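## Task

Remove the roll of masking tape from the closet and set it on the desk, then close the closet completely. The two remaining items must still be on the closet shelves. The robot must not topple or finish leaning, or the task fails. Anything that only stays right because the robot is holding it does not count.

## Robot and tools

ROBOT. TidyBot++: a base 0.54 m long, 0.50 m wide and 0.38 m tall on four powered casters, carrying one seven-joint arm with a two-finger gripper. The shoulder sits 0.12 m ahead of the base centre and 0.68 m above the floor. Two cameras: base_camera, and wrist_camera, which looks the way the hand points. Loose objects may occasionally get a brief nudge from outside.

FRAMES. Base frame: origin on the floor below the base centre, x forward, y left, z up. hand_pose is reported in this frame and marks the point between the finger pads; its own z runs out along the fingers and its y is the direction the fingers close. The odometry frame is the base frame as it was when the scene began. base_odometry integrates wheel rotation, so slip shows up as motion; heading is positive to the left, range -3.142 to 3.142. base_tilt is in degrees, positive when leaning forward or right. Both carry a fixed bias of up to roughly 1 degree plus noise, and odometry drifts a few centimetres and some degrees over about thirty moves.

execute_actions. Arguments: "actions", a list holding one action or nothing (empty just reports state and images), and optional "cameras", a list of "base_camera", "wrist_camera" or "all" (omitted, null or ["all"] gives both; [] gives none; unknown names reject the call). An action may contain "base", "joints", "speeds"; its motions start at once and may finish at different times, and it cannot run past 15 s.
- base: one single relative command, measured from where the base last reported itself: {"translate_m": d} straight, metres, forward positive, -2 to 2; {"strafe_m": d} sideways, metres, left positive, -2 to 2; {"rotate_rad": d} in place, radians, counter-clockwise from above positive, -6.3 to 6.3.
- joints: absolute targets keyed by name, radians except the gripper. joint_1_rad any angle (whole arm about vertical; positive is clockwise from above, opposite to heading); joint_2_rad shoulder -2.249 to 2.249; joint_3_rad any angle (upper-arm twist); joint_4_rad elbow -2.579 to 2.579; joint_5_rad any angle (forearm twist); joint_6_rad wrist -2.099 to 2.099; joint_7_rad any angle (hand twist; hand down, positive is counter-clockwise from above, 1.57 puts the fingers opening left/right); gripper_pos 0 (open) to 1 (closed). Done tolerances: ±0.039 for joints 1-4, ±0.056 for 5-7, ±0.03 gripper. Unbounded joints take the short way; for bigger turns send steps under half a revolution.
- speeds: lower top speeds for this action only, same keys: translate_m and strafe_m 0.05 to 0.5 m/s, rotate_rad 0.1 to 1.57 rad/s (maxima are the defaults). A base move needing over 8.667 s at its top speed, ramps included, is rejected.
Any unknown key or out-of-range number rejects the call with no motion. Parts you omit may keep pushing toward an earlier target without the status saying so.

wait {"seconds": 0 to 10}: commands nothing, returns state and images. zoom_image {"camera": "base_camera" or "wrist_camera", "region": [x0, y0, x1, y1]}: pixel box from the top-left corner, at most 504 by 504, on that camera's newest full image. finished_scene {"scene": n}: irreversible; closes the current scene once the last command has been held, reports success and gives the next task. Answering with no tool call ends the run.

RESULTS. base_status and joint_status: "done" (for the base, only that the wheels turned enough); "off_target" (resting away from target, maybe still pushing); "contact_stop"/"time_out" (target dropped, holding where stopped; a blocked base may still read "done" while short); "joint command not followed" with a "cause:" line, and per-joint "not_followed", when a self-collision check blocked the arm (gripper still acts; withheld targets may be retried later); "limit_stop_at_motor_heat". on_its_own lists uncommanded changes. motor_effort gives percent of maximum, positive toward higher values, peak in brackets (noisy, biased). "ARM HIT" means a hard knock on the base or arm. If a result reports a stop, the rest of that reply's calls are skipped.

ARM GEOMETRY. Upper arm 0.42 m, forearm 0.31 m, hand 0.31 m to the hand point. With joint_1_rad 0, joint_3_rad 3.14, joint_5_rad 0 the arm stays in the x-z plane; tilt from vertical (forward positive) is joint_2_rad, joint_2_rad - joint_4_rad, and joint_2_rad - joint_4_rad - joint_6_rad for the three segments; forward reach is the sum of length·sin, height above shoulder the sum of length·cos. Joints move up to 1.39 rad/s (1.22 for 5-7). Folded at the start, the hand points down, protrudes up to 0.08 m past the base front, and the elbow reaches 1.15 m. A downward-pointing hand tops out near 0.94 m height, lower farther out. Finger gap is about 85·(1 - gripper_pos) mm; closed tips reach 20 mm past the hand point. At 1 the fingers squeeze 96-120 N; "off_target" there means an object is held.

ACCURACY. Friction leaves the hand a centimetre or two off (more when extended); fix by sending last command + (wanted - read) per joint, and trust images over hand_pose. Held loads make the arm sag; never command a joint to its read angle while loaded.

AVOID. Dropping or slamming items and hard shoves. Driving while the arm is caught above about 0.8 m can tip the robot; sideways force on a raised hand can lift wheels; back off or retract to level it. Torque faults (joints 1-4 at 104.5 N m, 5-7 at 51.3 N m) freeze the arm for 10 s; overheating from holding loads (MOTOR HOT at 60 °C, fault at 75 °C) makes the arm sink. Motors max about 54 N m (34 for 5-7). The robot keeps its last command while you compose replies.

Each tool is called by a JSON object that holds its "op" and its "data", one argument or row to a line.

## Session

{"op": "execute_actions", "data": {
  "actions": []
}}

Scene clock: 0.00 s.
base_odometry: x=+0.000 y=+0.000 heading=+0.000 (m, m, rad; odometry frame)
base_tilt: forward=+0.0 right=+0.0 (deg)
base_status: not commanded
joint_positions: joint_1_rad=+0.025 joint_2_rad=-0.383 joint_3_rad=+3.155 joint_4_rad=-2.511 joint_5_rad=+0.014 joint_6_rad=-0.883 joint_7_rad=+1.601 gripper_pos=+0.000
joint_status: not commanded
motor_effort: joint_1_rad=+0 joint_2_rad=+0 joint_3_rad=+1 joint_4_rad=+11 joint_5_rad=+1 joint_6_rad=-2 joint_7_rad=+1 (%)
hand_pose: x=+0.2690 y=-0.0071 z=+0.5972 quat_wxyz=(+0.005, +0.998, +0.001, +0.065) (m; base frame)
pictures: base_camera, wrist_camera
Images, in order (width x height): base_camera 644x364, wrist_camera 644x476.

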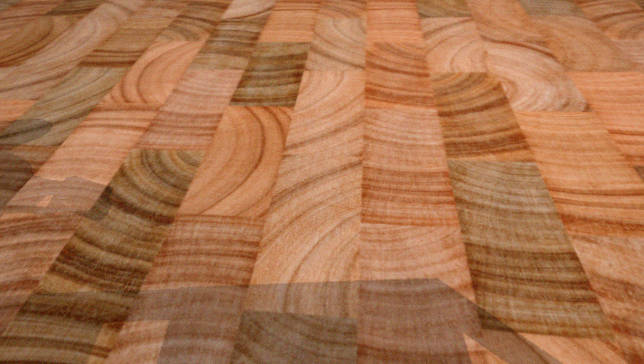

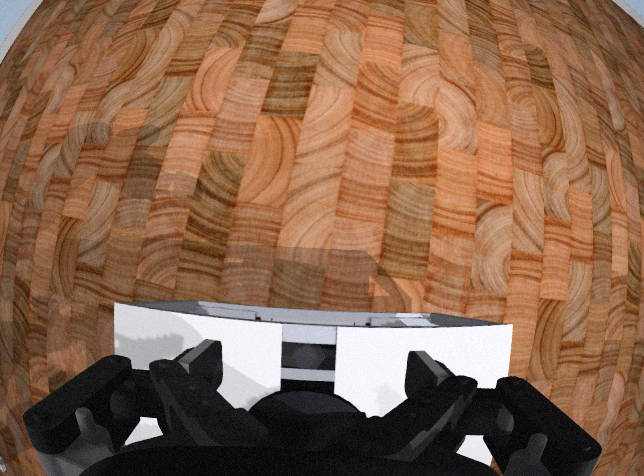

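{"op": "execute_actions", "data": {
  "actions": [
    {"joints":{"joint_4_rad":-2.2,"joint_6_rad":0.15}}
  ]
}}

Scene clock: 2.30 s.
base_odometry: x=+0.000 y=+0.000 heading=+0.000 (m, m, rad; odometry frame)
base_tilt: forward=+0.0 right=+0.0 (deg)
base_status: not commanded
joint_positions: joint_1_rad=+0.025 joint_2_rad=-0.383 joint_3_rad=+3.155 joint_4_rad=-2.207 joint_5_rad=+0.014 joint_6_rad=+0.132 joint_7_rad=+1.601 gripper_pos=+0.000
joint_status: all done
motor_effort: joint_1_rad=+0(0) joint_2_rad=-7(7) joint_3_rad=+1(1) joint_4_rad=+20(19) joint_5_rad=+1(0) joint_6_rad=+7(6) joint_7_rad=+1(1) (%)
hand_pose: x=+0.5749 y=-0.0162 z=+0.9557 quat_wxyz=(+0.024, +0.749, +0.002, +0.662) (m; base frame)
pictures: base_camera, wrist_camera
Images, in order (width x height): base_camera 644x364, wrist_camera 644x476.

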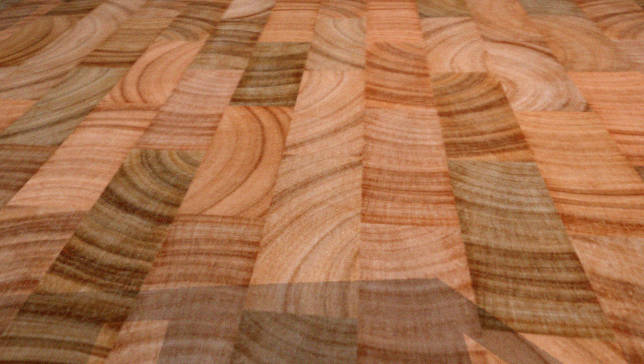

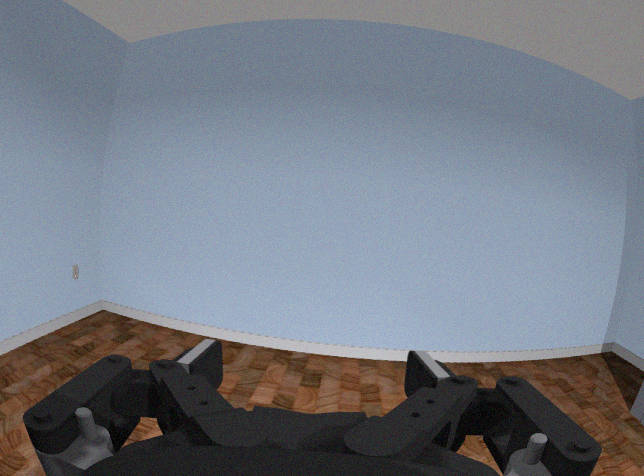

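Wide-angle camera. Look right.

{"op": "execute_actions", "data": {
  "actions": [
    {"base":{"rotate_rad":-1.8},"joints":{"joint_6_rad":-0.1}}
  ],
  "cameras": ["wrist_camera"]
}}

Scene clock: 5.27 s.
base_odometry: x=+0.000 y=+0.000 heading=-1.800 (m, m, rad; odometry frame)
base_tilt: forward=+0.0 right=+0.0 (deg)
base_status: done
joint_positions: joint_1_rad=+0.025 joint_2_rad=-0.381 joint_3_rad=+3.155 joint_4_rad=-2.206 joint_5_rad=+0.014 joint_6_rad=-0.086 joint_7_rad=+1.601 gripper_pos=+0.000
joint_status: all done
motor_effort: joint_1_rad=+0(1) joint_2_rad=-7(8) joint_3_rad=+1(2) joint_4_rad=+20(21) joint_5_rad=+1(0) joint_6_rad=+6(7) joint_7_rad=+1(1) (%)
hand_pose: x=+0.5601 y=-0.0163 z=+0.8894 quat_wxyz=(+0.022, +0.817, +0.001, +0.577) (m; base frame)
pictures: wrist_camera
Images, in order (width x height): wrist_camera 644x476.

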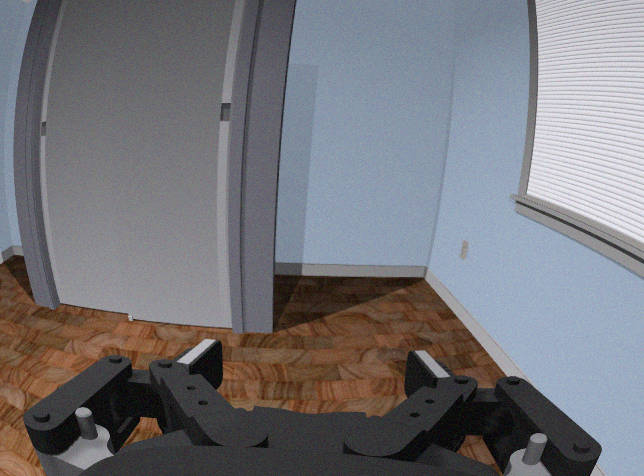

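{"op": "execute_actions", "data": {
  "actions": [
    {"base":{"rotate_rad":-2.2}}
  ],
  "cameras": ["wrist_camera"]
}}

Scene clock: 8.87 s.
base_odometry: x=+0.000 y=+0.000 heading=+2.284 (m, m, rad; odometry frame)
base_tilt: forward=+0.0 right=+0.0 (deg)
base_status: done
joint_positions: joint_1_rad=+0.025 joint_2_rad=-0.381 joint_3_rad=+3.155 joint_4_rad=-2.206 joint_5_rad=+0.014 joint_6_rad=-0.086 joint_7_rad=+1.601 gripper_pos=+0.000
joint_status: not commanded
motor_effort: joint_1_rad=+0(2) joint_2_rad=-7(8) joint_3_rad=+1(2) joint_4_rad=+19(20) joint_5_rad=+0(1) joint_6_rad=+6(7) joint_7_rad=+2(1) (%)
hand_pose: x=+0.5601 y=-0.0162 z=+0.8894 quat_wxyz=(+0.022, +0.817, +0.001, +0.577) (m; base frame)
pictures: wrist_camera
Images, in order (width x height): wrist_camera 644x476.

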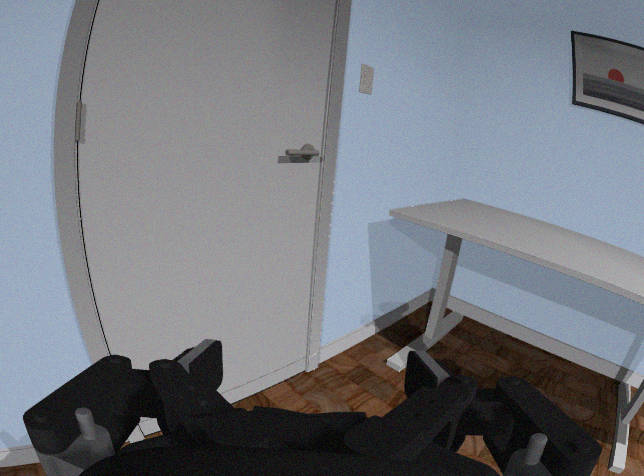

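{"op": "execute_actions", "data": {
  "actions": [
    {"base":{"rotate_rad":2.18},"joints":{"joint_1_rad":0.0}}
  ],
  "cameras": []
}}

{"op": "execute_actions", "data": {
  "actions": [
    {"base":{"strafe_m":0.8}}
  ]
}}

Scene clock: 12.70 s.
base_odometry: x=+0.000 y=+0.000 heading=-1.820 (m, m, rad; odometry frame)
base_tilt: forward=-0.1 right=+0.0 (deg)
base_status: done
joint_positions: joint_1_rad=+0.004 joint_2_rad=-0.381 joint_3_rad=+3.157 joint_4_rad=-2.206 joint_5_rad=+0.014 joint_6_rad=-0.086 joint_7_rad=+1.601 gripper_pos=+0.000
joint_status: all done
motor_effort: joint_1_rad=+0(2) joint_2_rad=-7(8) joint_3_rad=+1(2) joint_4_rad=+19(20) joint_5_rad=+0(0) joint_6_rad=+6(6) joint_7_rad=+1(1) (%)
hand_pose: x=+0.5603 y=-0.0085 z=+0.8894 quat_wxyz=(+0.016, +0.817, +0.008, +0.577) (m; base frame)
pictures: none
No camera images: the call's "cameras" was empty. Leave "cameras" out to get every camera's image.

Scene clock: 15.67 s.
base_odometry: x=+0.776 y=-0.197 heading=-1.819 (m, m, rad; odometry frame)
base_tilt: forward=+0.0 right=+0.0 (deg)
base_status: done
joint_positions: joint_1_rad=+0.004 joint_2_rad=-0.381 joint_3_rad=+3.157 joint_4_rad=-2.206 joint_5_rad=+0.014 joint_6_rad=-0.086 joint_7_rad=+1.601 gripper_pos=+0.000
joint_status: not commanded
motor_effort: joint_1_rad=+0(1) joint_2_rad=-7(7) joint_3_rad=+0(2) joint_4_rad=+19(19) joint_5_rad=+0(0) joint_6_rad=+5(6) joint_7_rad=+1(0) (%)
hand_pose: x=+0.5603 y=-0.0084 z=+0.8894 quat_wxyz=(+0.016, +0.817, +0.008, +0.577) (m; base frame)
pictures: base_camera, wrist_camera
Images, in order (width x height): base_camera 644x364, wrist_camera 644x476.

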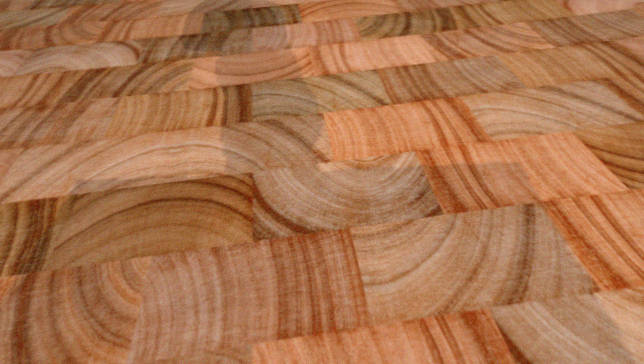

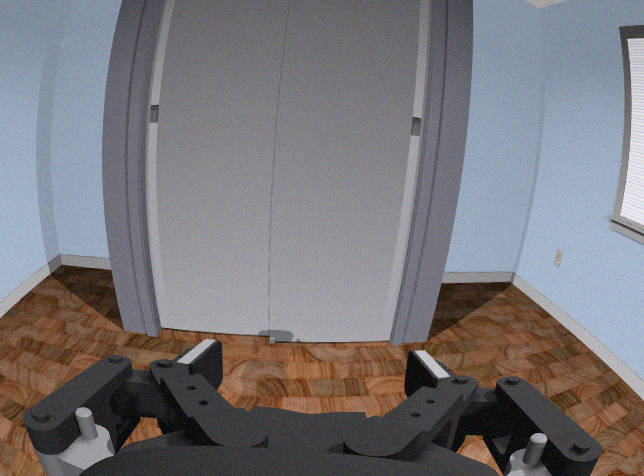

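{"op": "execute_actions", "data": {
  "actions": [
    {"base":{"strafe_m":0.2},"joints":{"joint_6_rad":0.27,"joint_7_rad":1.55,"joint_5_rad":-0.01}}
  ],
  "cameras": ["wrist_camera"]
}}

Scene clock: 18.63 s.
base_odometry: x=+0.970 y=-0.246 heading=-1.819 (m, m, rad; odometry frame)
base_tilt: forward=-0.1 right=+0.0 (deg)
base_status: done
joint_positions: joint_1_rad=+0.004 joint_2_rad=-0.383 joint_3_rad=+3.154 joint_4_rad=-2.201 joint_5_rad=+0.014 joint_6_rad=+0.258 joint_7_rad=+1.569 gripper_pos=+0.000
joint_status: all done
motor_effort: joint_1_rad=+0(2) joint_2_rad=-7(8) joint_3_rad=+0(3) joint_4_rad=+20(23) joint_5_rad=+0(0) joint_6_rad=+7(9) joint_7_rad=+1(1) (%)
hand_pose: x=+0.5779 y=-0.0061 z=+0.9987 quat_wxyz=(+0.007, +0.703, -0.002, +0.711) (m; base frame)
pictures: wrist_camera
Images, in order (width x height): wrist_camera 644x476.

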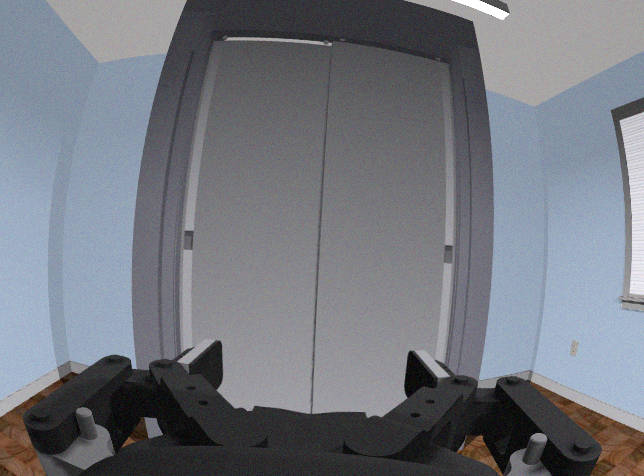

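{"op": "execute_actions", "data": {
  "actions": [
    {"base":{"translate_m":0.5}}
  ]
}}

Scene clock: 22.43 s.
base_odometry: x=+0.847 y=-0.731 heading=-1.818 (m, m, rad; odometry frame)
base_tilt: forward=+0.0 right=+0.0 (deg)
base_status: done
joint_positions: joint_1_rad=+0.004 joint_2_rad=-0.378 joint_3_rad=+3.154 joint_4_rad=-2.201 joint_5_rad=+0.014 joint_6_rad=+0.258 joint_7_rad=+1.569 gripper_pos=+0.000
joint_status: not commanded
motor_effort: joint_1_rad=+0(0) joint_2_rad=-8(11) joint_3_rad=+1(2) joint_4_rad=+21(21) joint_5_rad=+0(0) joint_6_rad=+6(7) joint_7_rad=+1(1) (%)
hand_pose: x=+0.5797 y=-0.0061 z=+0.9962 quat_wxyz=(+0.007, +0.705, -0.002, +0.709) (m; base frame)
pictures: base_camera, wrist_camera
Images, in order (width x height): base_camera 644x364, wrist_camera 644x476.

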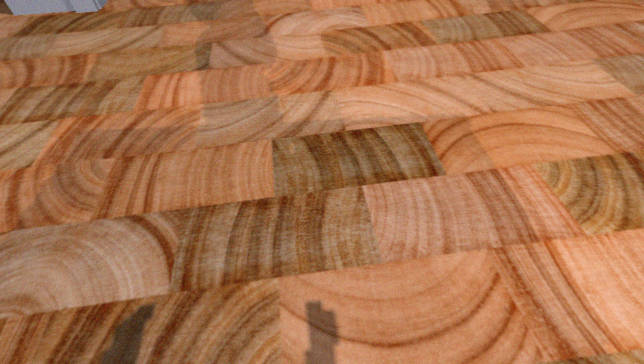

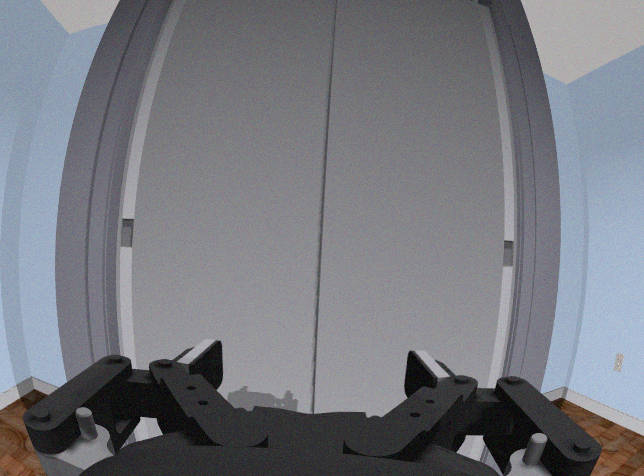

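{"op": "execute_actions", "data": {
  "actions": [
    {"base":{"translate_m":0.25}}
  ]
}}

Scene clock: 25.37 s.
base_odometry: x=+0.786 y=-0.973 heading=-1.818 (m, m, rad; odometry frame)
base_tilt: forward=+0.0 right=+0.0 (deg)
base_status: done
joint_positions: joint_1_rad=+0.004 joint_2_rad=-0.377 joint_3_rad=+3.154 joint_4_rad=-2.201 joint_5_rad=+0.014 joint_6_rad=+0.258 joint_7_rad=+1.569 gripper_pos=+0.000
joint_status: not commanded
motor_effort: joint_1_rad=+0(0) joint_2_rad=-7(10) joint_3_rad=+0(1) joint_4_rad=+20(21) joint_5_rad=+0(0) joint_6_rad=+7(7) joint_7_rad=+1(1) (%)
hand_pose: x=+0.5797 y=-0.0061 z=+0.9961 quat_wxyz=(+0.007, +0.705, -0.002, +0.709) (m; base frame)
pictures: base_camera, wrist_camera
Images, in order (width x height): base_camera 644x364, wrist_camera 644x476.

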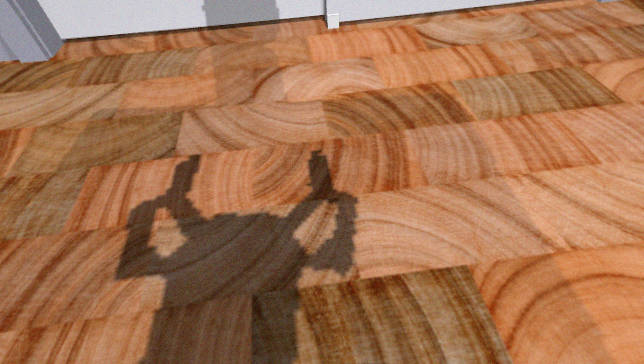

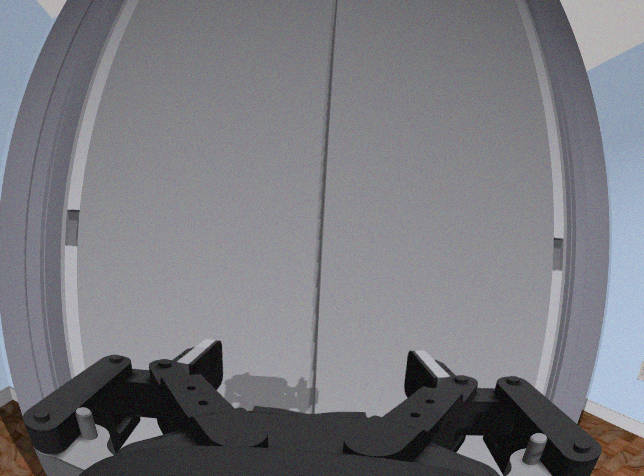

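{"op": "execute_actions", "data": {
  "actions": [
    {"base":{"rotate_rad":0.18}}
  ]
}}

Scene clock: 27.77 s.
base_odometry: x=+0.786 y=-0.973 heading=-1.638 (m, m, rad; odometry frame)
base_tilt: forward=+0.0 right=+0.0 (deg)
base_status: done
joint_positions: joint_1_rad=+0.001 joint_2_rad=-0.377 joint_3_rad=+3.152 joint_4_rad=-2.201 joint_5_rad=+0.014 joint_6_rad=+0.258 joint_7_rad=+1.569 gripper_pos=+0.000
joint_status: not commanded
motor_effort: joint_1_rad=+0(1) joint_2_rad=-8(8) joint_3_rad=+1(2) joint_4_rad=+20(20) joint_5_rad=+1(0) joint_6_rad=+6(6) joint_7_rad=+1(0) (%)
hand_pose: x=+0.5797 y=-0.0038 z=+0.9961 quat_wxyz=(+0.005, +0.705, +0.000, +0.709) (m; base frame)
pictures: base_camera, wrist_camera
Images, in order (width x height): base_camera 644x364, wrist_camera 644x476.

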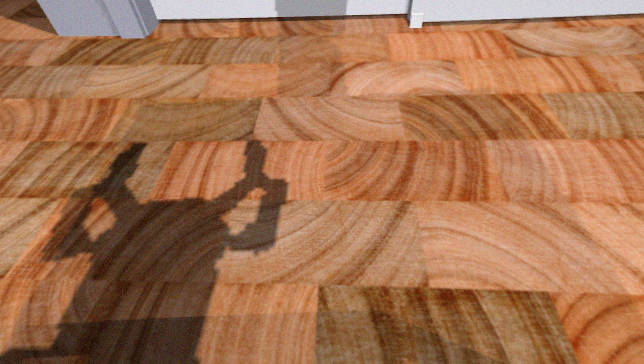

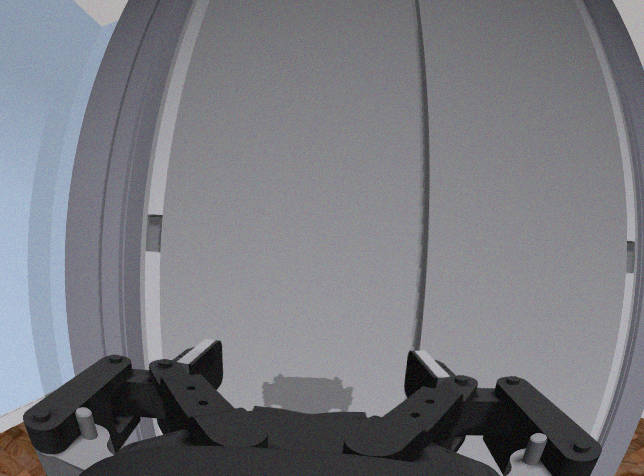

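{"op": "zoom_image", "data": {
  "camera": "wrist_camera",
  "region": [100, 180, 220, 280]
}}

Region (100, 180, 220, 280) of wrist_camera's 644x476 image, scaled by 4.200.

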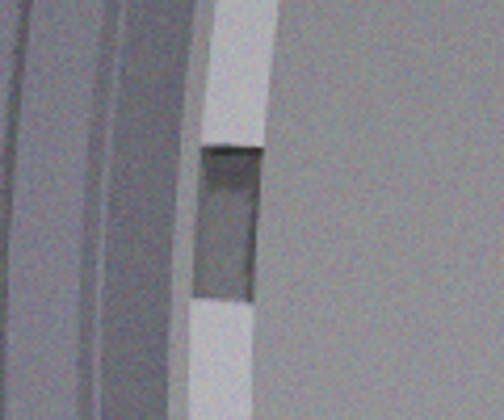

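{"op": "execute_actions", "data": {
  "actions": [
    {"base":{"strafe_m":-0.69},"joints":{"joint_1_rad":0.36,"joint_2_rad":-0.19,"joint_4_rad":-1.895,"joint_6_rad":0.125,"gripper_pos":1.0}}
  ]
}}

Scene clock: 36.00 s.
base_odometry: x=+0.097 y=-0.928 heading=-1.637 (m, m, rad; odometry frame)
base_tilt: forward=+0.0 right=+0.0 (deg)
base_status: done
joint_positions: joint_1_rad=+0.356 joint_2_rad=-0.197 joint_3_rad=+3.153 joint_4_rad=-1.914 joint_5_rad=+0.014 joint_6_rad=+0.158 joint_7_rad=+1.569 gripper_pos=+0.999
joint_status: all done
motor_effort: joint_1_rad=+0(1) joint_2_rad=-14(15) joint_3_rad=+0(3) joint_4_rad=+21(21) joint_5_rad=+0(0) joint_6_rad=+7(6) joint_7_rad=+1(2) (%)
hand_pose: x=+0.6237 y=-0.1926 z=+1.0520 quat_wxyz=(+0.132, +0.692, -0.124, +0.699) (m; base frame)
pictures: base_camera, wrist_camera
Images, in order (width x height): base_camera 644x364, wrist_camera 644x476.

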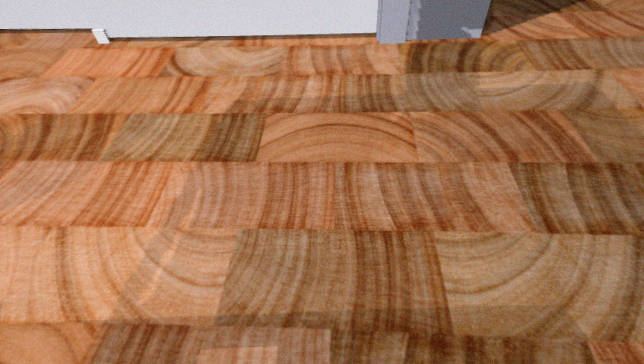

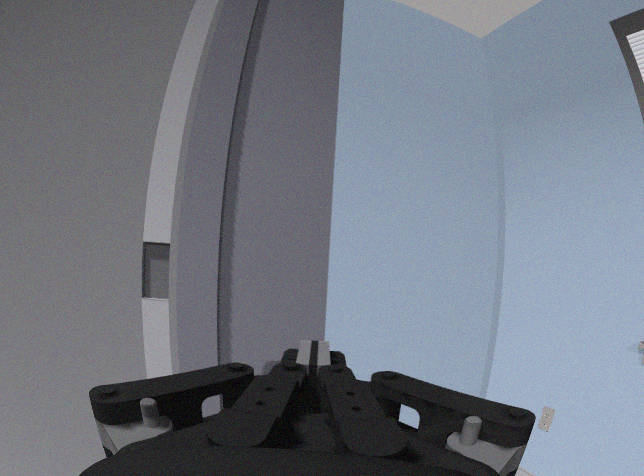

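{"op": "execute_actions", "data": {
  "actions": [
    {"base":{"rotate_rad":-0.06}}
  ],
  "cameras": []
}}

{"op": "execute_actions", "data": {
  "actions": [
    {"base":{"strafe_m":0.17}}
  ]
}}

Scene clock: 38.87 s.
base_odometry: x=+0.097 y=-0.928 heading=-1.698 (m, m, rad; odometry frame)
base_tilt: forward=+0.0 right=+0.0 (deg)
base_status: done
joint_positions: joint_1_rad=+0.362 joint_2_rad=-0.197 joint_3_rad=+3.158 joint_4_rad=-1.914 joint_5_rad=+0.014 joint_6_rad=+0.158 joint_7_rad=+1.569 gripper_pos=+0.999
joint_status: not commanded
motor_effort: joint_1_rad=+0(2) joint_2_rad=-14(15) joint_3_rad=+1(4) joint_4_rad=+20(21) joint_5_rad=+1(0) joint_6_rad=+7(7) joint_7_rad=+1(1) (%)
hand_pose: x=+0.6215 y=-0.1985 z=+1.0520 quat_wxyz=(+0.136, +0.691, -0.128, +0.698) (m; base frame)
pictures: none
No camera images: the call's "cameras" was empty. Leave "cameras" out to get every camera's image.

Scene clock: 40.40 s.
base_odometry: x=+0.266 y=-0.950 heading=-1.698 (m, m, rad; odometry frame)
base_tilt: forward=+0.0 right=+0.0 (deg)
base_status: done
joint_positions: joint_1_rad=+0.360 joint_2_rad=-0.196 joint_3_rad=+3.153 joint_4_rad=-1.914 joint_5_rad=+0.014 joint_6_rad=+0.158 joint_7_rad=+1.569 gripper_pos=+0.999
joint_status: not commanded
motor_effort: joint_1_rad=+0(2) joint_2_rad=-14(15) joint_3_rad=+1(2) joint_4_rad=+20(21) joint_5_rad=+0(0) joint_6_rad=+6(7) joint_7_rad=+0(1) (%)
hand_pose: x=+0.6230 y=-0.1951 z=+1.0516 quat_wxyz=(+0.134, +0.692, -0.126, +0.698) (m; base frame)
pictures: base_camera, wrist_camera
Images, in order (width x height): base_camera 644x364, wrist_camera 644x476.

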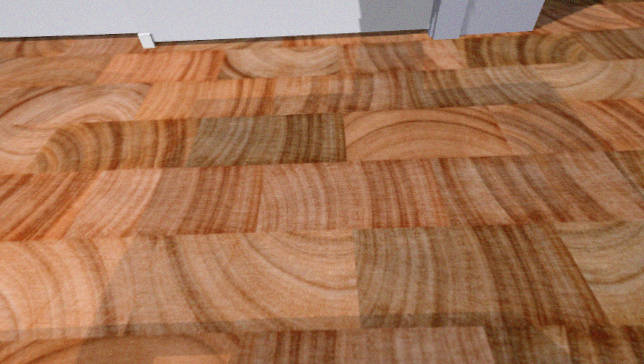

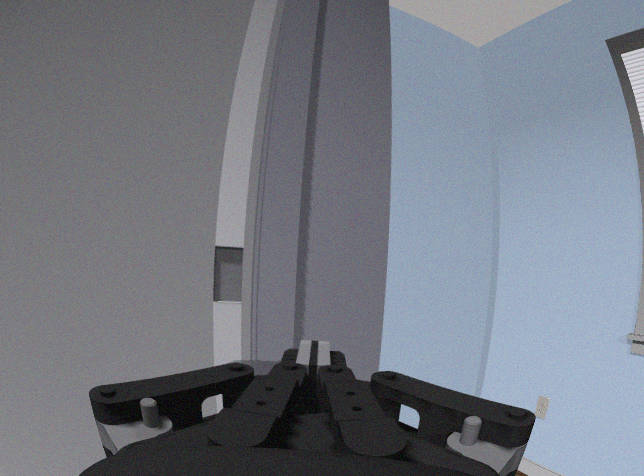

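{"op": "execute_actions", "data": {
  "actions": [
    {"base":{"translate_m":0.12}}
  ]
}}

Scene clock: 45.57 s.
base_odometry: x=+0.251 y=-1.069 heading=-1.698 (m, m, rad; odometry frame)
base_tilt: forward=+0.0 right=+0.0 (deg)
base_status: done
joint_positions: joint_1_rad=+0.360 joint_2_rad=-0.185 joint_3_rad=+3.153 joint_4_rad=-1.913 joint_5_rad=+0.014 joint_6_rad=+0.157 joint_7_rad=+1.569 gripper_pos=+0.999
joint_status: not commanded
motor_effort: joint_1_rad=+0(1) joint_2_rad=-14(17) joint_3_rad=+1(1) joint_4_rad=+21(21) joint_5_rad=+0(1) joint_6_rad=+6(7) joint_7_rad=+1(1) (%)
hand_pose: x=+0.6267 y=-0.1965 z=+1.0465 quat_wxyz=(+0.133, +0.696, -0.127, +0.695) (m; base frame)
pictures: base_camera, wrist_camera
Images, in order (width x height): base_camera 644x364, wrist_camera 644x476.

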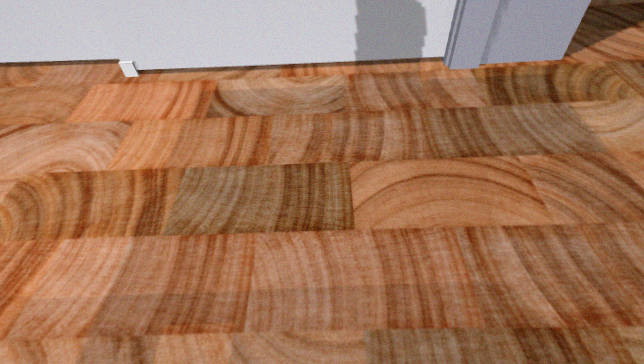

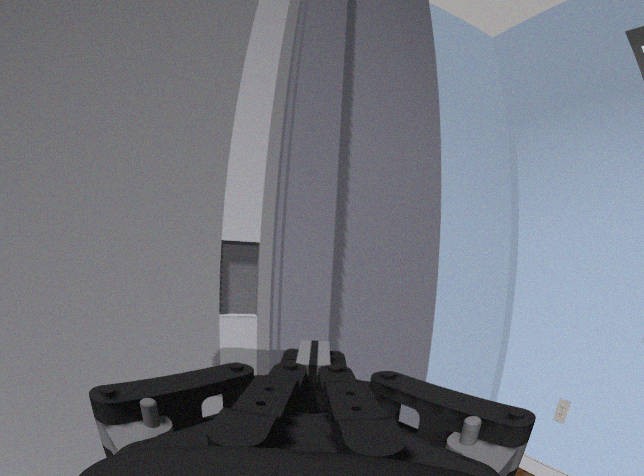

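{"op": "execute_actions", "data": {
  "actions": [
    {"base":{"translate_m":0.1}}
  ],
  "cameras": ["wrist_camera"]
}}

Scene clock: 48.03 s.
base_odometry: x=+0.238 y=-1.168 heading=-1.698 (m, m, rad; odometry frame)
base_tilt: forward=+0.0 right=+0.0 (deg)
base_status: done
joint_positions: joint_1_rad=+0.360 joint_2_rad=-0.184 joint_3_rad=+3.153 joint_4_rad=-1.912 joint_5_rad=+0.014 joint_6_rad=+0.156 joint_7_rad=+1.569 gripper_pos=+0.999
joint_status: not commanded
motor_effort: joint_1_rad=+0(1) joint_2_rad=-14(17) joint_3_rad=+1(0) joint_4_rad=+20(21) joint_5_rad=+1(0) joint_6_rad=+6(6) joint_7_rad=+1(1) (%)
hand_pose: x=+0.6271 y=-0.1967 z=+1.0462 quat_wxyz=(+0.133, +0.696, -0.127, +0.694) (m; base frame)
pictures: wrist_camera
Images, in order (width x height): wrist_camera 644x476.

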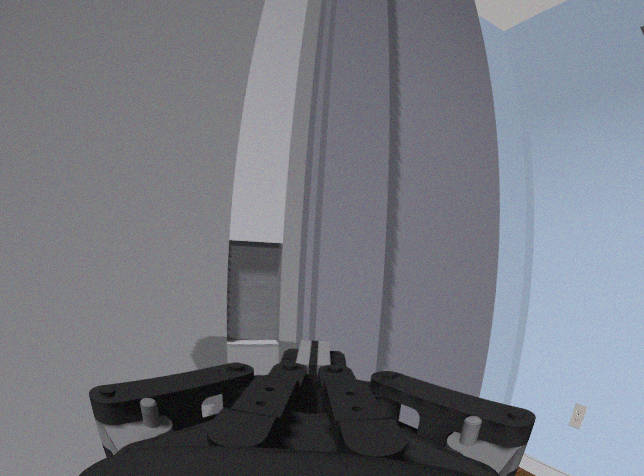

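{"op": "execute_actions", "data": {
  "actions": [
    {"base":{"translate_m":0.06},"speeds":{"translate_m":0.1}}
  ],
  "cameras": ["wrist_camera"]
}}

Scene clock: 50.07 s.
base_odometry: x=+0.231 y=-1.228 heading=-1.698 (m, m, rad; odometry frame)
base_tilt: forward=+0.0 right=+0.0 (deg)
base_status: done
joint_positions: joint_1_rad=+0.360 joint_2_rad=-0.187 joint_3_rad=+3.153 joint_4_rad=-1.912 joint_5_rad=+0.014 joint_6_rad=+0.156 joint_7_rad=+1.569 gripper_pos=+0.999
joint_status: not commanded
motor_effort: joint_1_rad=+0(1) joint_2_rad=-14(17) joint_3_rad=+0(1) joint_4_rad=+20(21) joint_5_rad=+0(0) joint_6_rad=+6(6) joint_7_rad=+1(1) (%)
hand_pose: x=+0.6261 y=-0.1963 z=+1.0478 quat_wxyz=(+0.133, +0.695, -0.126, +0.695) (m; base frame)
pictures: wrist_camera
Images, in order (width x height): wrist_camera 644x476.

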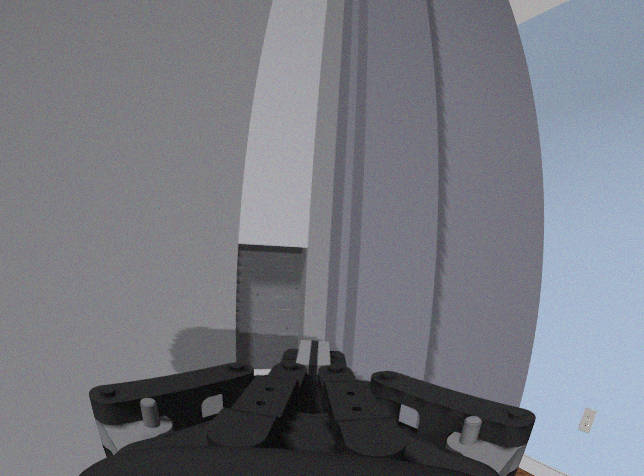

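{"op": "execute_actions", "data": {
  "actions": [
    {"base":{"translate_m":0.04},"speeds":{"translate_m":0.06}}
  ],
  "cameras": ["wrist_camera"]
}}

Scene clock: 52.77 s.
base_odometry: x=+0.226 y=-1.268 heading=-1.698 (m, m, rad; odometry frame)
base_tilt: forward=+0.0 right=+0.0 (deg)
base_status: done
joint_positions: joint_1_rad=+0.360 joint_2_rad=-0.188 joint_3_rad=+3.153 joint_4_rad=-1.912 joint_5_rad=+0.014 joint_6_rad=+0.156 joint_7_rad=+1.569 gripper_pos=+0.999
joint_status: not commanded
motor_effort: joint_1_rad=+0(1) joint_2_rad=-14(17) joint_3_rad=+0(1) joint_4_rad=+19(21) joint_5_rad=+0(0) joint_6_rad=+7(6) joint_7_rad=+1(1) (%)
hand_pose: x=+0.6257 y=-0.1961 z=+1.0484 quat_wxyz=(+0.133, +0.695, -0.126, +0.696) (m; base frame)
pictures: wrist_camera
Images, in order (width x height): wrist_camera 644x476.

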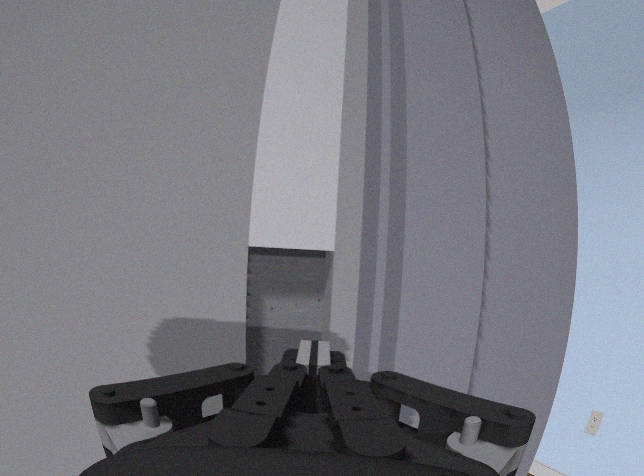

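{"op": "execute_actions", "data": {
  "actions": [
    {"base":{"translate_m":0.025},"speeds":{"translate_m":0.05}}
  ],
  "cameras": ["wrist_camera"]
}}

Scene clock: 54.73 s.
base_odometry: x=+0.223 y=-1.292 heading=-1.698 (m, m, rad; odometry frame)
base_tilt: forward=+0.0 right=+0.0 (deg)
base_status: done
joint_positions: joint_1_rad=+0.365 joint_2_rad=-0.222 joint_3_rad=+3.157 joint_4_rad=-1.923 joint_5_rad=+0.014 joint_6_rad=+0.127 joint_7_rad=+1.569 gripper_pos=+0.999
joint_status: not commanded
motor_effort: joint_1_rad=+0(3) joint_2_rad=-7(15) joint_3_rad=-1(2) joint_4_rad=+25(28) joint_5_rad=+0(1) joint_6_rad=+9(11) joint_7_rad=+1(1) (%)
hand_pose: x=+0.6121 y=-0.1959 z=+1.0505 quat_wxyz=(+0.135, +0.696, -0.130, +0.693) (m; base frame)
pictures: wrist_camera
Images, in order (width x height): wrist_camera 644x476.

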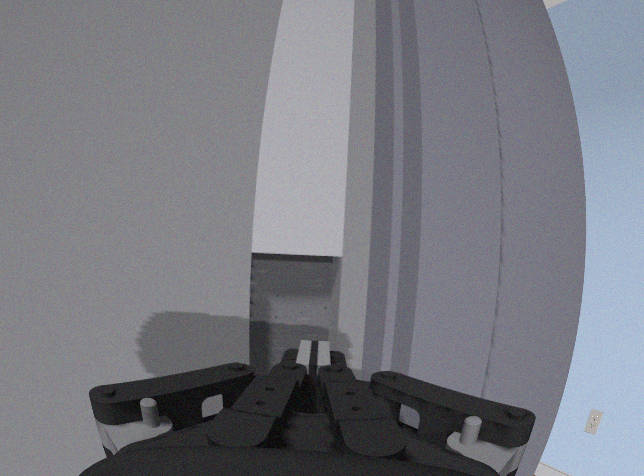

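{"op": "execute_actions", "data": {
  "actions": [
    {"base":{"strafe_m":0.1},"speeds":{"strafe_m":0.08}}
  ],
  "cameras": ["wrist_camera"]
}}

Scene clock: 57.07 s.
base_odometry: x=+0.322 y=-1.305 heading=-1.698 (m, m, rad; odometry frame)
base_tilt: forward=+0.0 right=+0.0 (deg)
base_status: done
joint_positions: joint_1_rad=+0.380 joint_2_rad=-0.199 joint_3_rad=+3.179 joint_4_rad=-1.909 joint_5_rad=+0.014 joint_6_rad=+0.127 joint_7_rad=+1.569 gripper_pos=+0.999
joint_status: not commanded
motor_effort: joint_1_rad=-3(8) joint_2_rad=-14(14) joint_3_rad=-2(8) joint_4_rad=+21(25) joint_5_rad=+1(2) joint_6_rad=+7(9) joint_7_rad=+1(1) (%)
hand_pose: x=+0.6125 y=-0.2190 z=+1.0468 quat_wxyz=(+0.146, +0.697, -0.145, +0.687) (m; base frame)
pictures: wrist_camera
Images, in order (width x height): wrist_camera 644x476.

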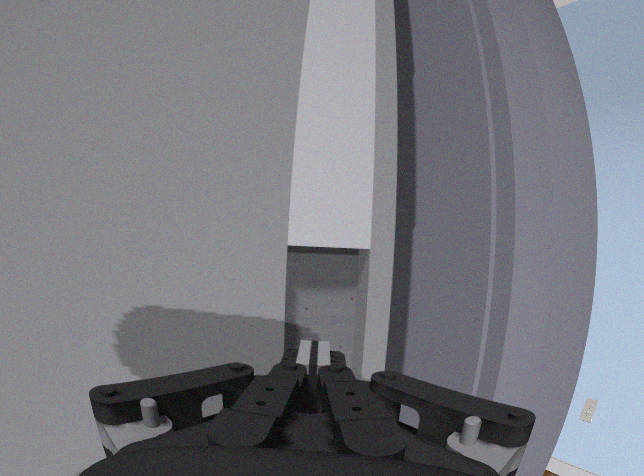

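{"op": "execute_actions", "data": {
  "actions": [
    {"base":{"strafe_m":0.15},"speeds":{"strafe_m":0.1},"joints":{"joint_2_rad":-0.14,"joint_4_rad":-1.86}}
  ]
}}

Scene clock: 60.03 s.
base_odometry: x=+0.471 y=-1.324 heading=-1.698 (m, m, rad; odometry frame)
base_tilt: forward=+0.0 right=+0.0 (deg)
base_status: done
joint_positions: joint_1_rad=+0.403 joint_2_rad=-0.165 joint_3_rad=+3.201 joint_4_rad=-1.879 joint_5_rad=+0.012 joint_6_rad=+0.127 joint_7_rad=+1.569 gripper_pos=+0.999
joint_status: all done
motor_effort: joint_1_rad=-7(10) joint_2_rad=-10(16) joint_3_rad=-7(12) joint_4_rad=+26(27) joint_5_rad=+1(2) joint_6_rad=+11(11) joint_7_rad=+1(0) (%)
hand_pose: x=+0.6142 y=-0.2486 z=+1.0467 quat_wxyz=(+0.160, +0.694, -0.163, +0.683) (m; base frame)
pictures: base_camera, wrist_camera
Images, in order (width x height): base_camera 644x364, wrist_camera 644x476.

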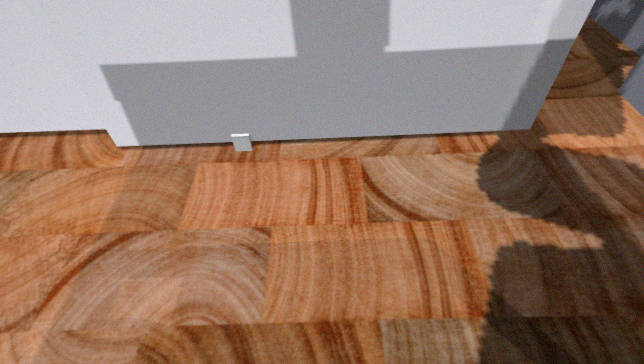

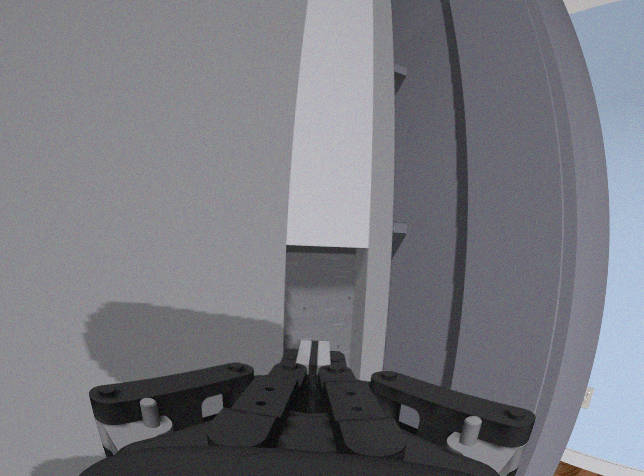

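{"op": "execute_actions", "data": {
  "actions": [
    {"base":{"strafe_m":0.32},"speeds":{"strafe_m":0.12},"joints":{"joint_2_rad":-0.12,"joint_4_rad":-1.84}}
  ]
}}

Scene clock: 64.10 s.
base_odometry: x=+0.789 y=-1.365 heading=-1.698 (m, m, rad; odometry frame)
base_tilt: forward=+0.0 right=+0.0 (deg)
base_status: done
joint_positions: joint_1_rad=+0.415 joint_2_rad=-0.146 joint_3_rad=+3.214 joint_4_rad=-1.862 joint_5_rad=+0.011 joint_6_rad=+0.126 joint_7_rad=+1.569 gripper_pos=+0.999
joint_status: all done
motor_effort: joint_1_rad=-10(13) joint_2_rad=-11(16) joint_3_rad=-10(15) joint_4_rad=+26(29) joint_5_rad=+2(2) joint_6_rad=+11(11) joint_7_rad=+1(1) (%)
hand_pose: x=+0.6151 y=-0.2643 z=+1.0468 quat_wxyz=(+0.167, +0.693, -0.172, +0.680) (m; base frame)
pictures: base_camera, wrist_camera
Images, in order (width x height): base_camera 644x364, wrist_camera 644x476.

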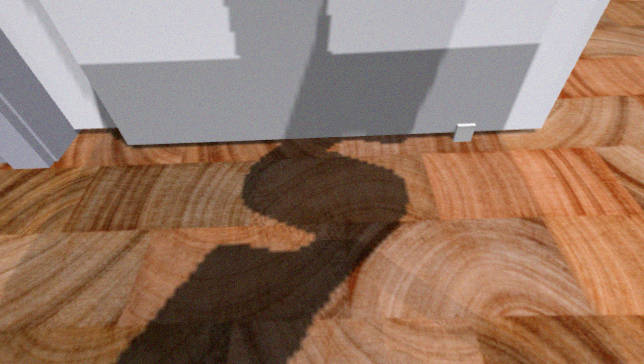

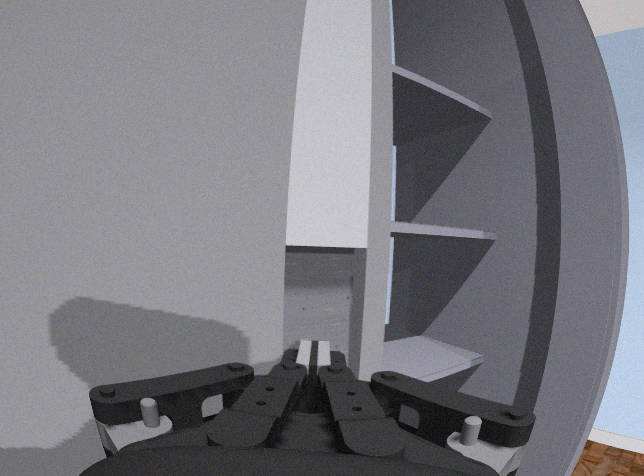

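{"op": "execute_actions", "data": {
  "actions": [
    {"base":{"translate_m":-0.12},"joints":{"joint_2_rad":-0.3,"joint_4_rad":-2.0}}
  ],
  "cameras": []
}}

{"op": "execute_actions", "data": {
  "actions": [
    {"base":{"strafe_m":-0.54},"joints":{"joint_1_rad":0.0,"joint_3_rad":3.14,"joint_2_rad":-0.38,"joint_4_rad":-2.2,"joint_6_rad":0.0,"gripper_pos":0}}
  ]
}}

Scene clock: 66.57 s.
base_odometry: x=+0.804 y=-1.246 heading=-1.698 (m, m, rad; odometry frame)
base_tilt: forward=+0.0 right=+0.0 (deg)
base_status: done
joint_positions: joint_1_rad=+0.358 joint_2_rad=-0.305 joint_3_rad=+3.153 joint_4_rad=-1.982 joint_5_rad=+0.011 joint_6_rad=+0.126 joint_7_rad=+1.569 gripper_pos=+0.999
joint_status: all done
motor_effort: joint_1_rad=+0(9) joint_2_rad=-10(20) joint_3_rad=+0(9) joint_4_rad=+21(25) joint_5_rad=+0(2) joint_6_rad=+6(9) joint_7_rad=+1(1) (%)
hand_pose: x=+0.5832 y=-0.1791 z=+1.0558 quat_wxyz=(+0.132, +0.689, -0.126, +0.702) (m; base frame)
pictures: none
No camera images: the call's "cameras" was empty. Leave "cameras" out to get every camera's image.

Scene clock: 69.00 s.
base_odometry: x=+0.268 y=-1.177 heading=-1.698 (m, m, rad; odometry frame)
base_tilt: forward=+0.0 right=+0.0 (deg)
base_status: done
joint_positions: joint_1_rad=+0.008 joint_2_rad=-0.368 joint_3_rad=+3.144 joint_4_rad=-2.182 joint_5_rad=+0.011 joint_6_rad=+0.032 joint_7_rad=+1.569 gripper_pos=+0.000
joint_status: all done
motor_effort: joint_1_rad=+0(1) joint_2_rad=-7(10) joint_3_rad=+1(4) joint_4_rad=+21(21) joint_5_rad=+0(0) joint_6_rad=+6(6) joint_7_rad=+1(1) (%)
hand_pose: x=+0.5773 y=-0.0033 z=+0.9334 quat_wxyz=(+0.005, +0.778, -0.001, +0.629) (m; base frame)
pictures: base_camera, wrist_camera
Images, in order (width x height): base_camera 644x364, wrist_camera 644x476.

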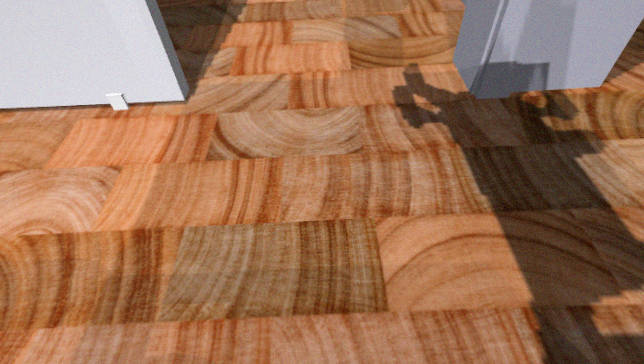

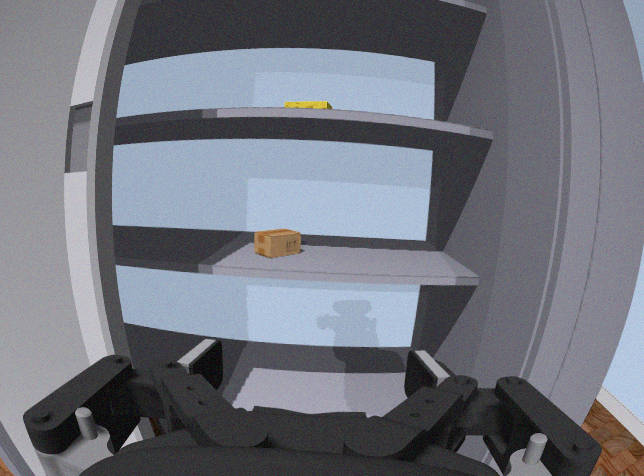

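{"op": "execute_actions", "data": {
  "actions": [
    {"base":{"translate_m":0.3},"joints":{"joint_1_rad":-0.2,"joint_5_rad":0.0,"joint_6_rad":-0.1}}
  ]
}}

Scene clock: 72.50 s.
base_odometry: x=+0.230 y=-1.475 heading=-1.699 (m, m, rad; odometry frame)
base_tilt: forward=+0.0 right=+0.0 (deg)
base_status: done
joint_positions: joint_1_rad=-0.193 joint_2_rad=-0.374 joint_3_rad=+3.143 joint_4_rad=-2.183 joint_5_rad=+0.011 joint_6_rad=-0.068 joint_7_rad=+1.569 gripper_pos=+0.000
joint_status: all done
motor_effort: joint_1_rad=+0(2) joint_2_rad=-7(10) joint_3_rad=+1(2) joint_4_rad=+20(20) joint_5_rad=+0(0) joint_6_rad=+6(7) joint_7_rad=+2(2) (%)
hand_pose: x=+0.5593 y=+0.0862 z=+0.9056 quat_wxyz=(-0.054, +0.803, +0.080, +0.589) (m; base frame)
pictures: base_camera, wrist_camera
Images, in order (width x height): base_camera 644x364, wrist_camera 644x476.

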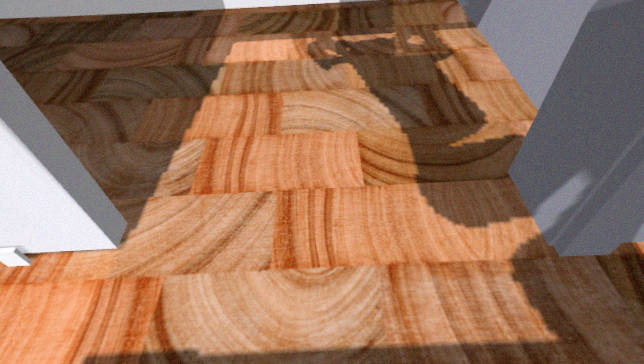

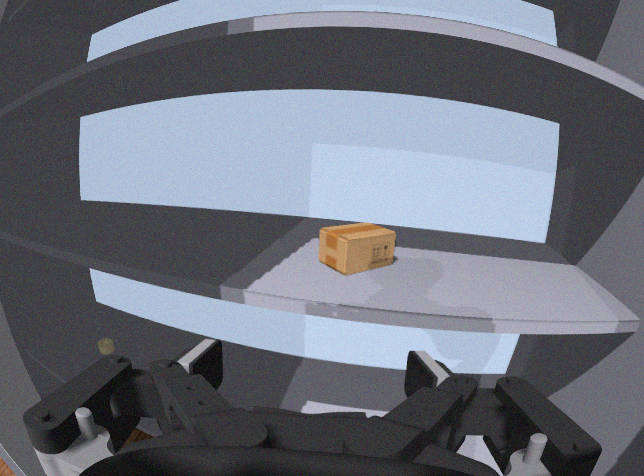

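{"op": "execute_actions", "data": {
  "actions": [
    {"base":{"translate_m":-0.29},"joints":{"gripper_pos":1.0}}
  ],
  "cameras": []
}}

{"op": "execute_actions", "data": {
  "actions": [
    {"base":{"strafe_m":0.63},"joints":{"joint_1_rad":-0.43,"joint_2_rad":-0.2,"joint_4_rad":-1.895,"joint_6_rad":0.17}}
  ]
}}

Scene clock: 78.80 s.
base_odometry: x=+0.267 y=-1.187 heading=-1.699 (m, m, rad; odometry frame)
base_tilt: forward=+0.0 right=+0.0 (deg)
base_status: done
joint_positions: joint_1_rad=-0.193 joint_2_rad=-0.384 joint_3_rad=+3.143 joint_4_rad=-2.185 joint_5_rad=+0.011 joint_6_rad=-0.069 joint_7_rad=+1.569 gripper_pos=+0.999
joint_status: all done
motor_effort: joint_1_rad=+0(1) joint_2_rad=-7(10) joint_3_rad=+1(3) joint_4_rad=+20(21) joint_5_rad=+0(0) joint_6_rad=+6(7) joint_7_rad=+1(1) (%)
hand_pose: x=+0.5565 y=+0.0861 z=+0.9082 quat_wxyz=(-0.054, +0.801, +0.080, +0.591) (m; base frame)
pictures: none
No camera images: the call's "cameras" was empty. Leave "cameras" out to get every camera's image.

Scene clock: 81.43 s.
base_odometry: x=+0.892 y=-1.267 heading=-1.698 (m, m, rad; odometry frame)
base_tilt: forward=+0.0 right=+0.0 (deg)
base_status: done
joint_positions: joint_1_rad=-0.424 joint_2_rad=-0.208 joint_3_rad=+3.143 joint_4_rad=-1.910 joint_5_rad=+0.011 joint_6_rad=+0.140 joint_7_rad=+1.569 gripper_pos=+0.999
joint_status: all done
motor_effort: joint_1_rad=+0(1) joint_2_rad=-14(14) joint_3_rad=+0(2) joint_4_rad=+21(22) joint_5_rad=+0(0) joint_6_rad=+6(7) joint_7_rad=+1(1) (%)
hand_pose: x=+0.6074 y=+0.2214 z=+1.0548 quat_wxyz=(-0.147, +0.688, +0.151, +0.695) (m; base frame)
pictures: base_camera, wrist_camera
Images, in order (width x height): base_camera 644x364, wrist_camera 644x476.

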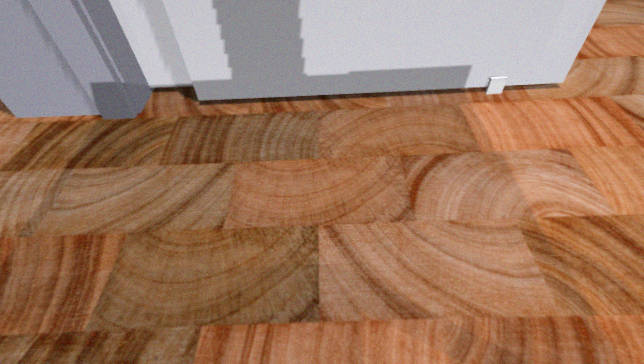

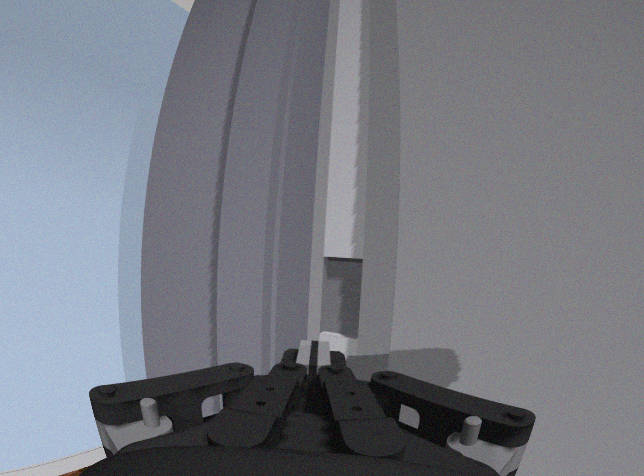

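{"op": "execute_actions", "data": {
  "actions": [
    {"base":{"strafe_m":0.035}}
  ],
  "cameras": []
}}

{"op": "execute_actions", "data": {
  "actions": [
    {"base":{"translate_m":0.08},"speeds":{"translate_m":0.1}}
  ],
  "cameras": ["wrist_camera"]
}}

Scene clock: 83.43 s.
base_odometry: x=+0.927 y=-1.272 heading=-1.698 (m, m, rad; odometry frame)
base_tilt: forward=+0.0 right=+0.0 (deg)
base_status: done
joint_positions: joint_1_rad=-0.428 joint_2_rad=-0.203 joint_3_rad=+3.139 joint_4_rad=-1.910 joint_5_rad=+0.011 joint_6_rad=+0.140 joint_7_rad=+1.569 gripper_pos=+0.999
joint_status: not commanded
motor_effort: joint_1_rad=+0(2) joint_2_rad=-14(15) joint_3_rad=+0(3) joint_4_rad=+21(21) joint_5_rad=+1(0) joint_6_rad=+7(7) joint_7_rad=+1(1) (%)
hand_pose: x=+0.6070 y=+0.2260 z=+1.0525 quat_wxyz=(-0.149, +0.689, +0.154, +0.693) (m; base frame)
pictures: none
No camera images: the call's "cameras" was empty. Leave "cameras" out to get every camera's image.

Scene clock: 84.80 s.
base_odometry: x=+0.917 y=-1.351 heading=-1.698 (m, m, rad; odometry frame)
base_tilt: forward=+0.0 right=+0.0 (deg)
base_status: done
joint_positions: joint_1_rad=-0.428 joint_2_rad=-0.200 joint_3_rad=+3.139 joint_4_rad=-1.910 joint_5_rad=+0.011 joint_6_rad=+0.140 joint_7_rad=+1.569 gripper_pos=+0.999
joint_status: not commanded
motor_effort: joint_1_rad=+0(1) joint_2_rad=-14(16) joint_3_rad=+0(2) joint_4_rad=+20(21) joint_5_rad=+0(0) joint_6_rad=+6(8) joint_7_rad=+1(1) (%)
hand_pose: x=+0.6082 y=+0.2265 z=+1.0508 quat_wxyz=(-0.148, +0.690, +0.154, +0.692) (m; base frame)
pictures: wrist_camera
Images, in order (width x height): wrist_camera 644x476.

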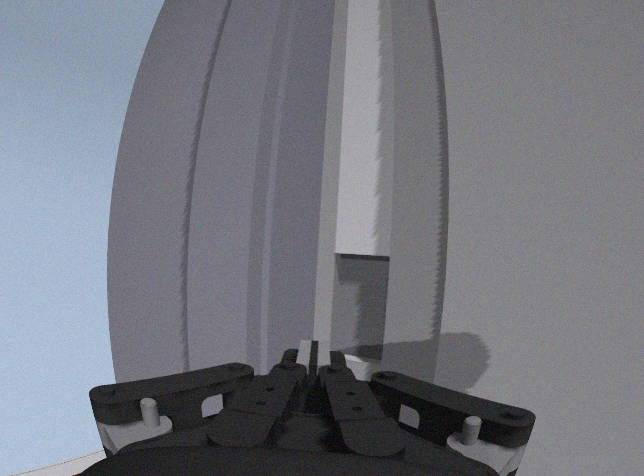

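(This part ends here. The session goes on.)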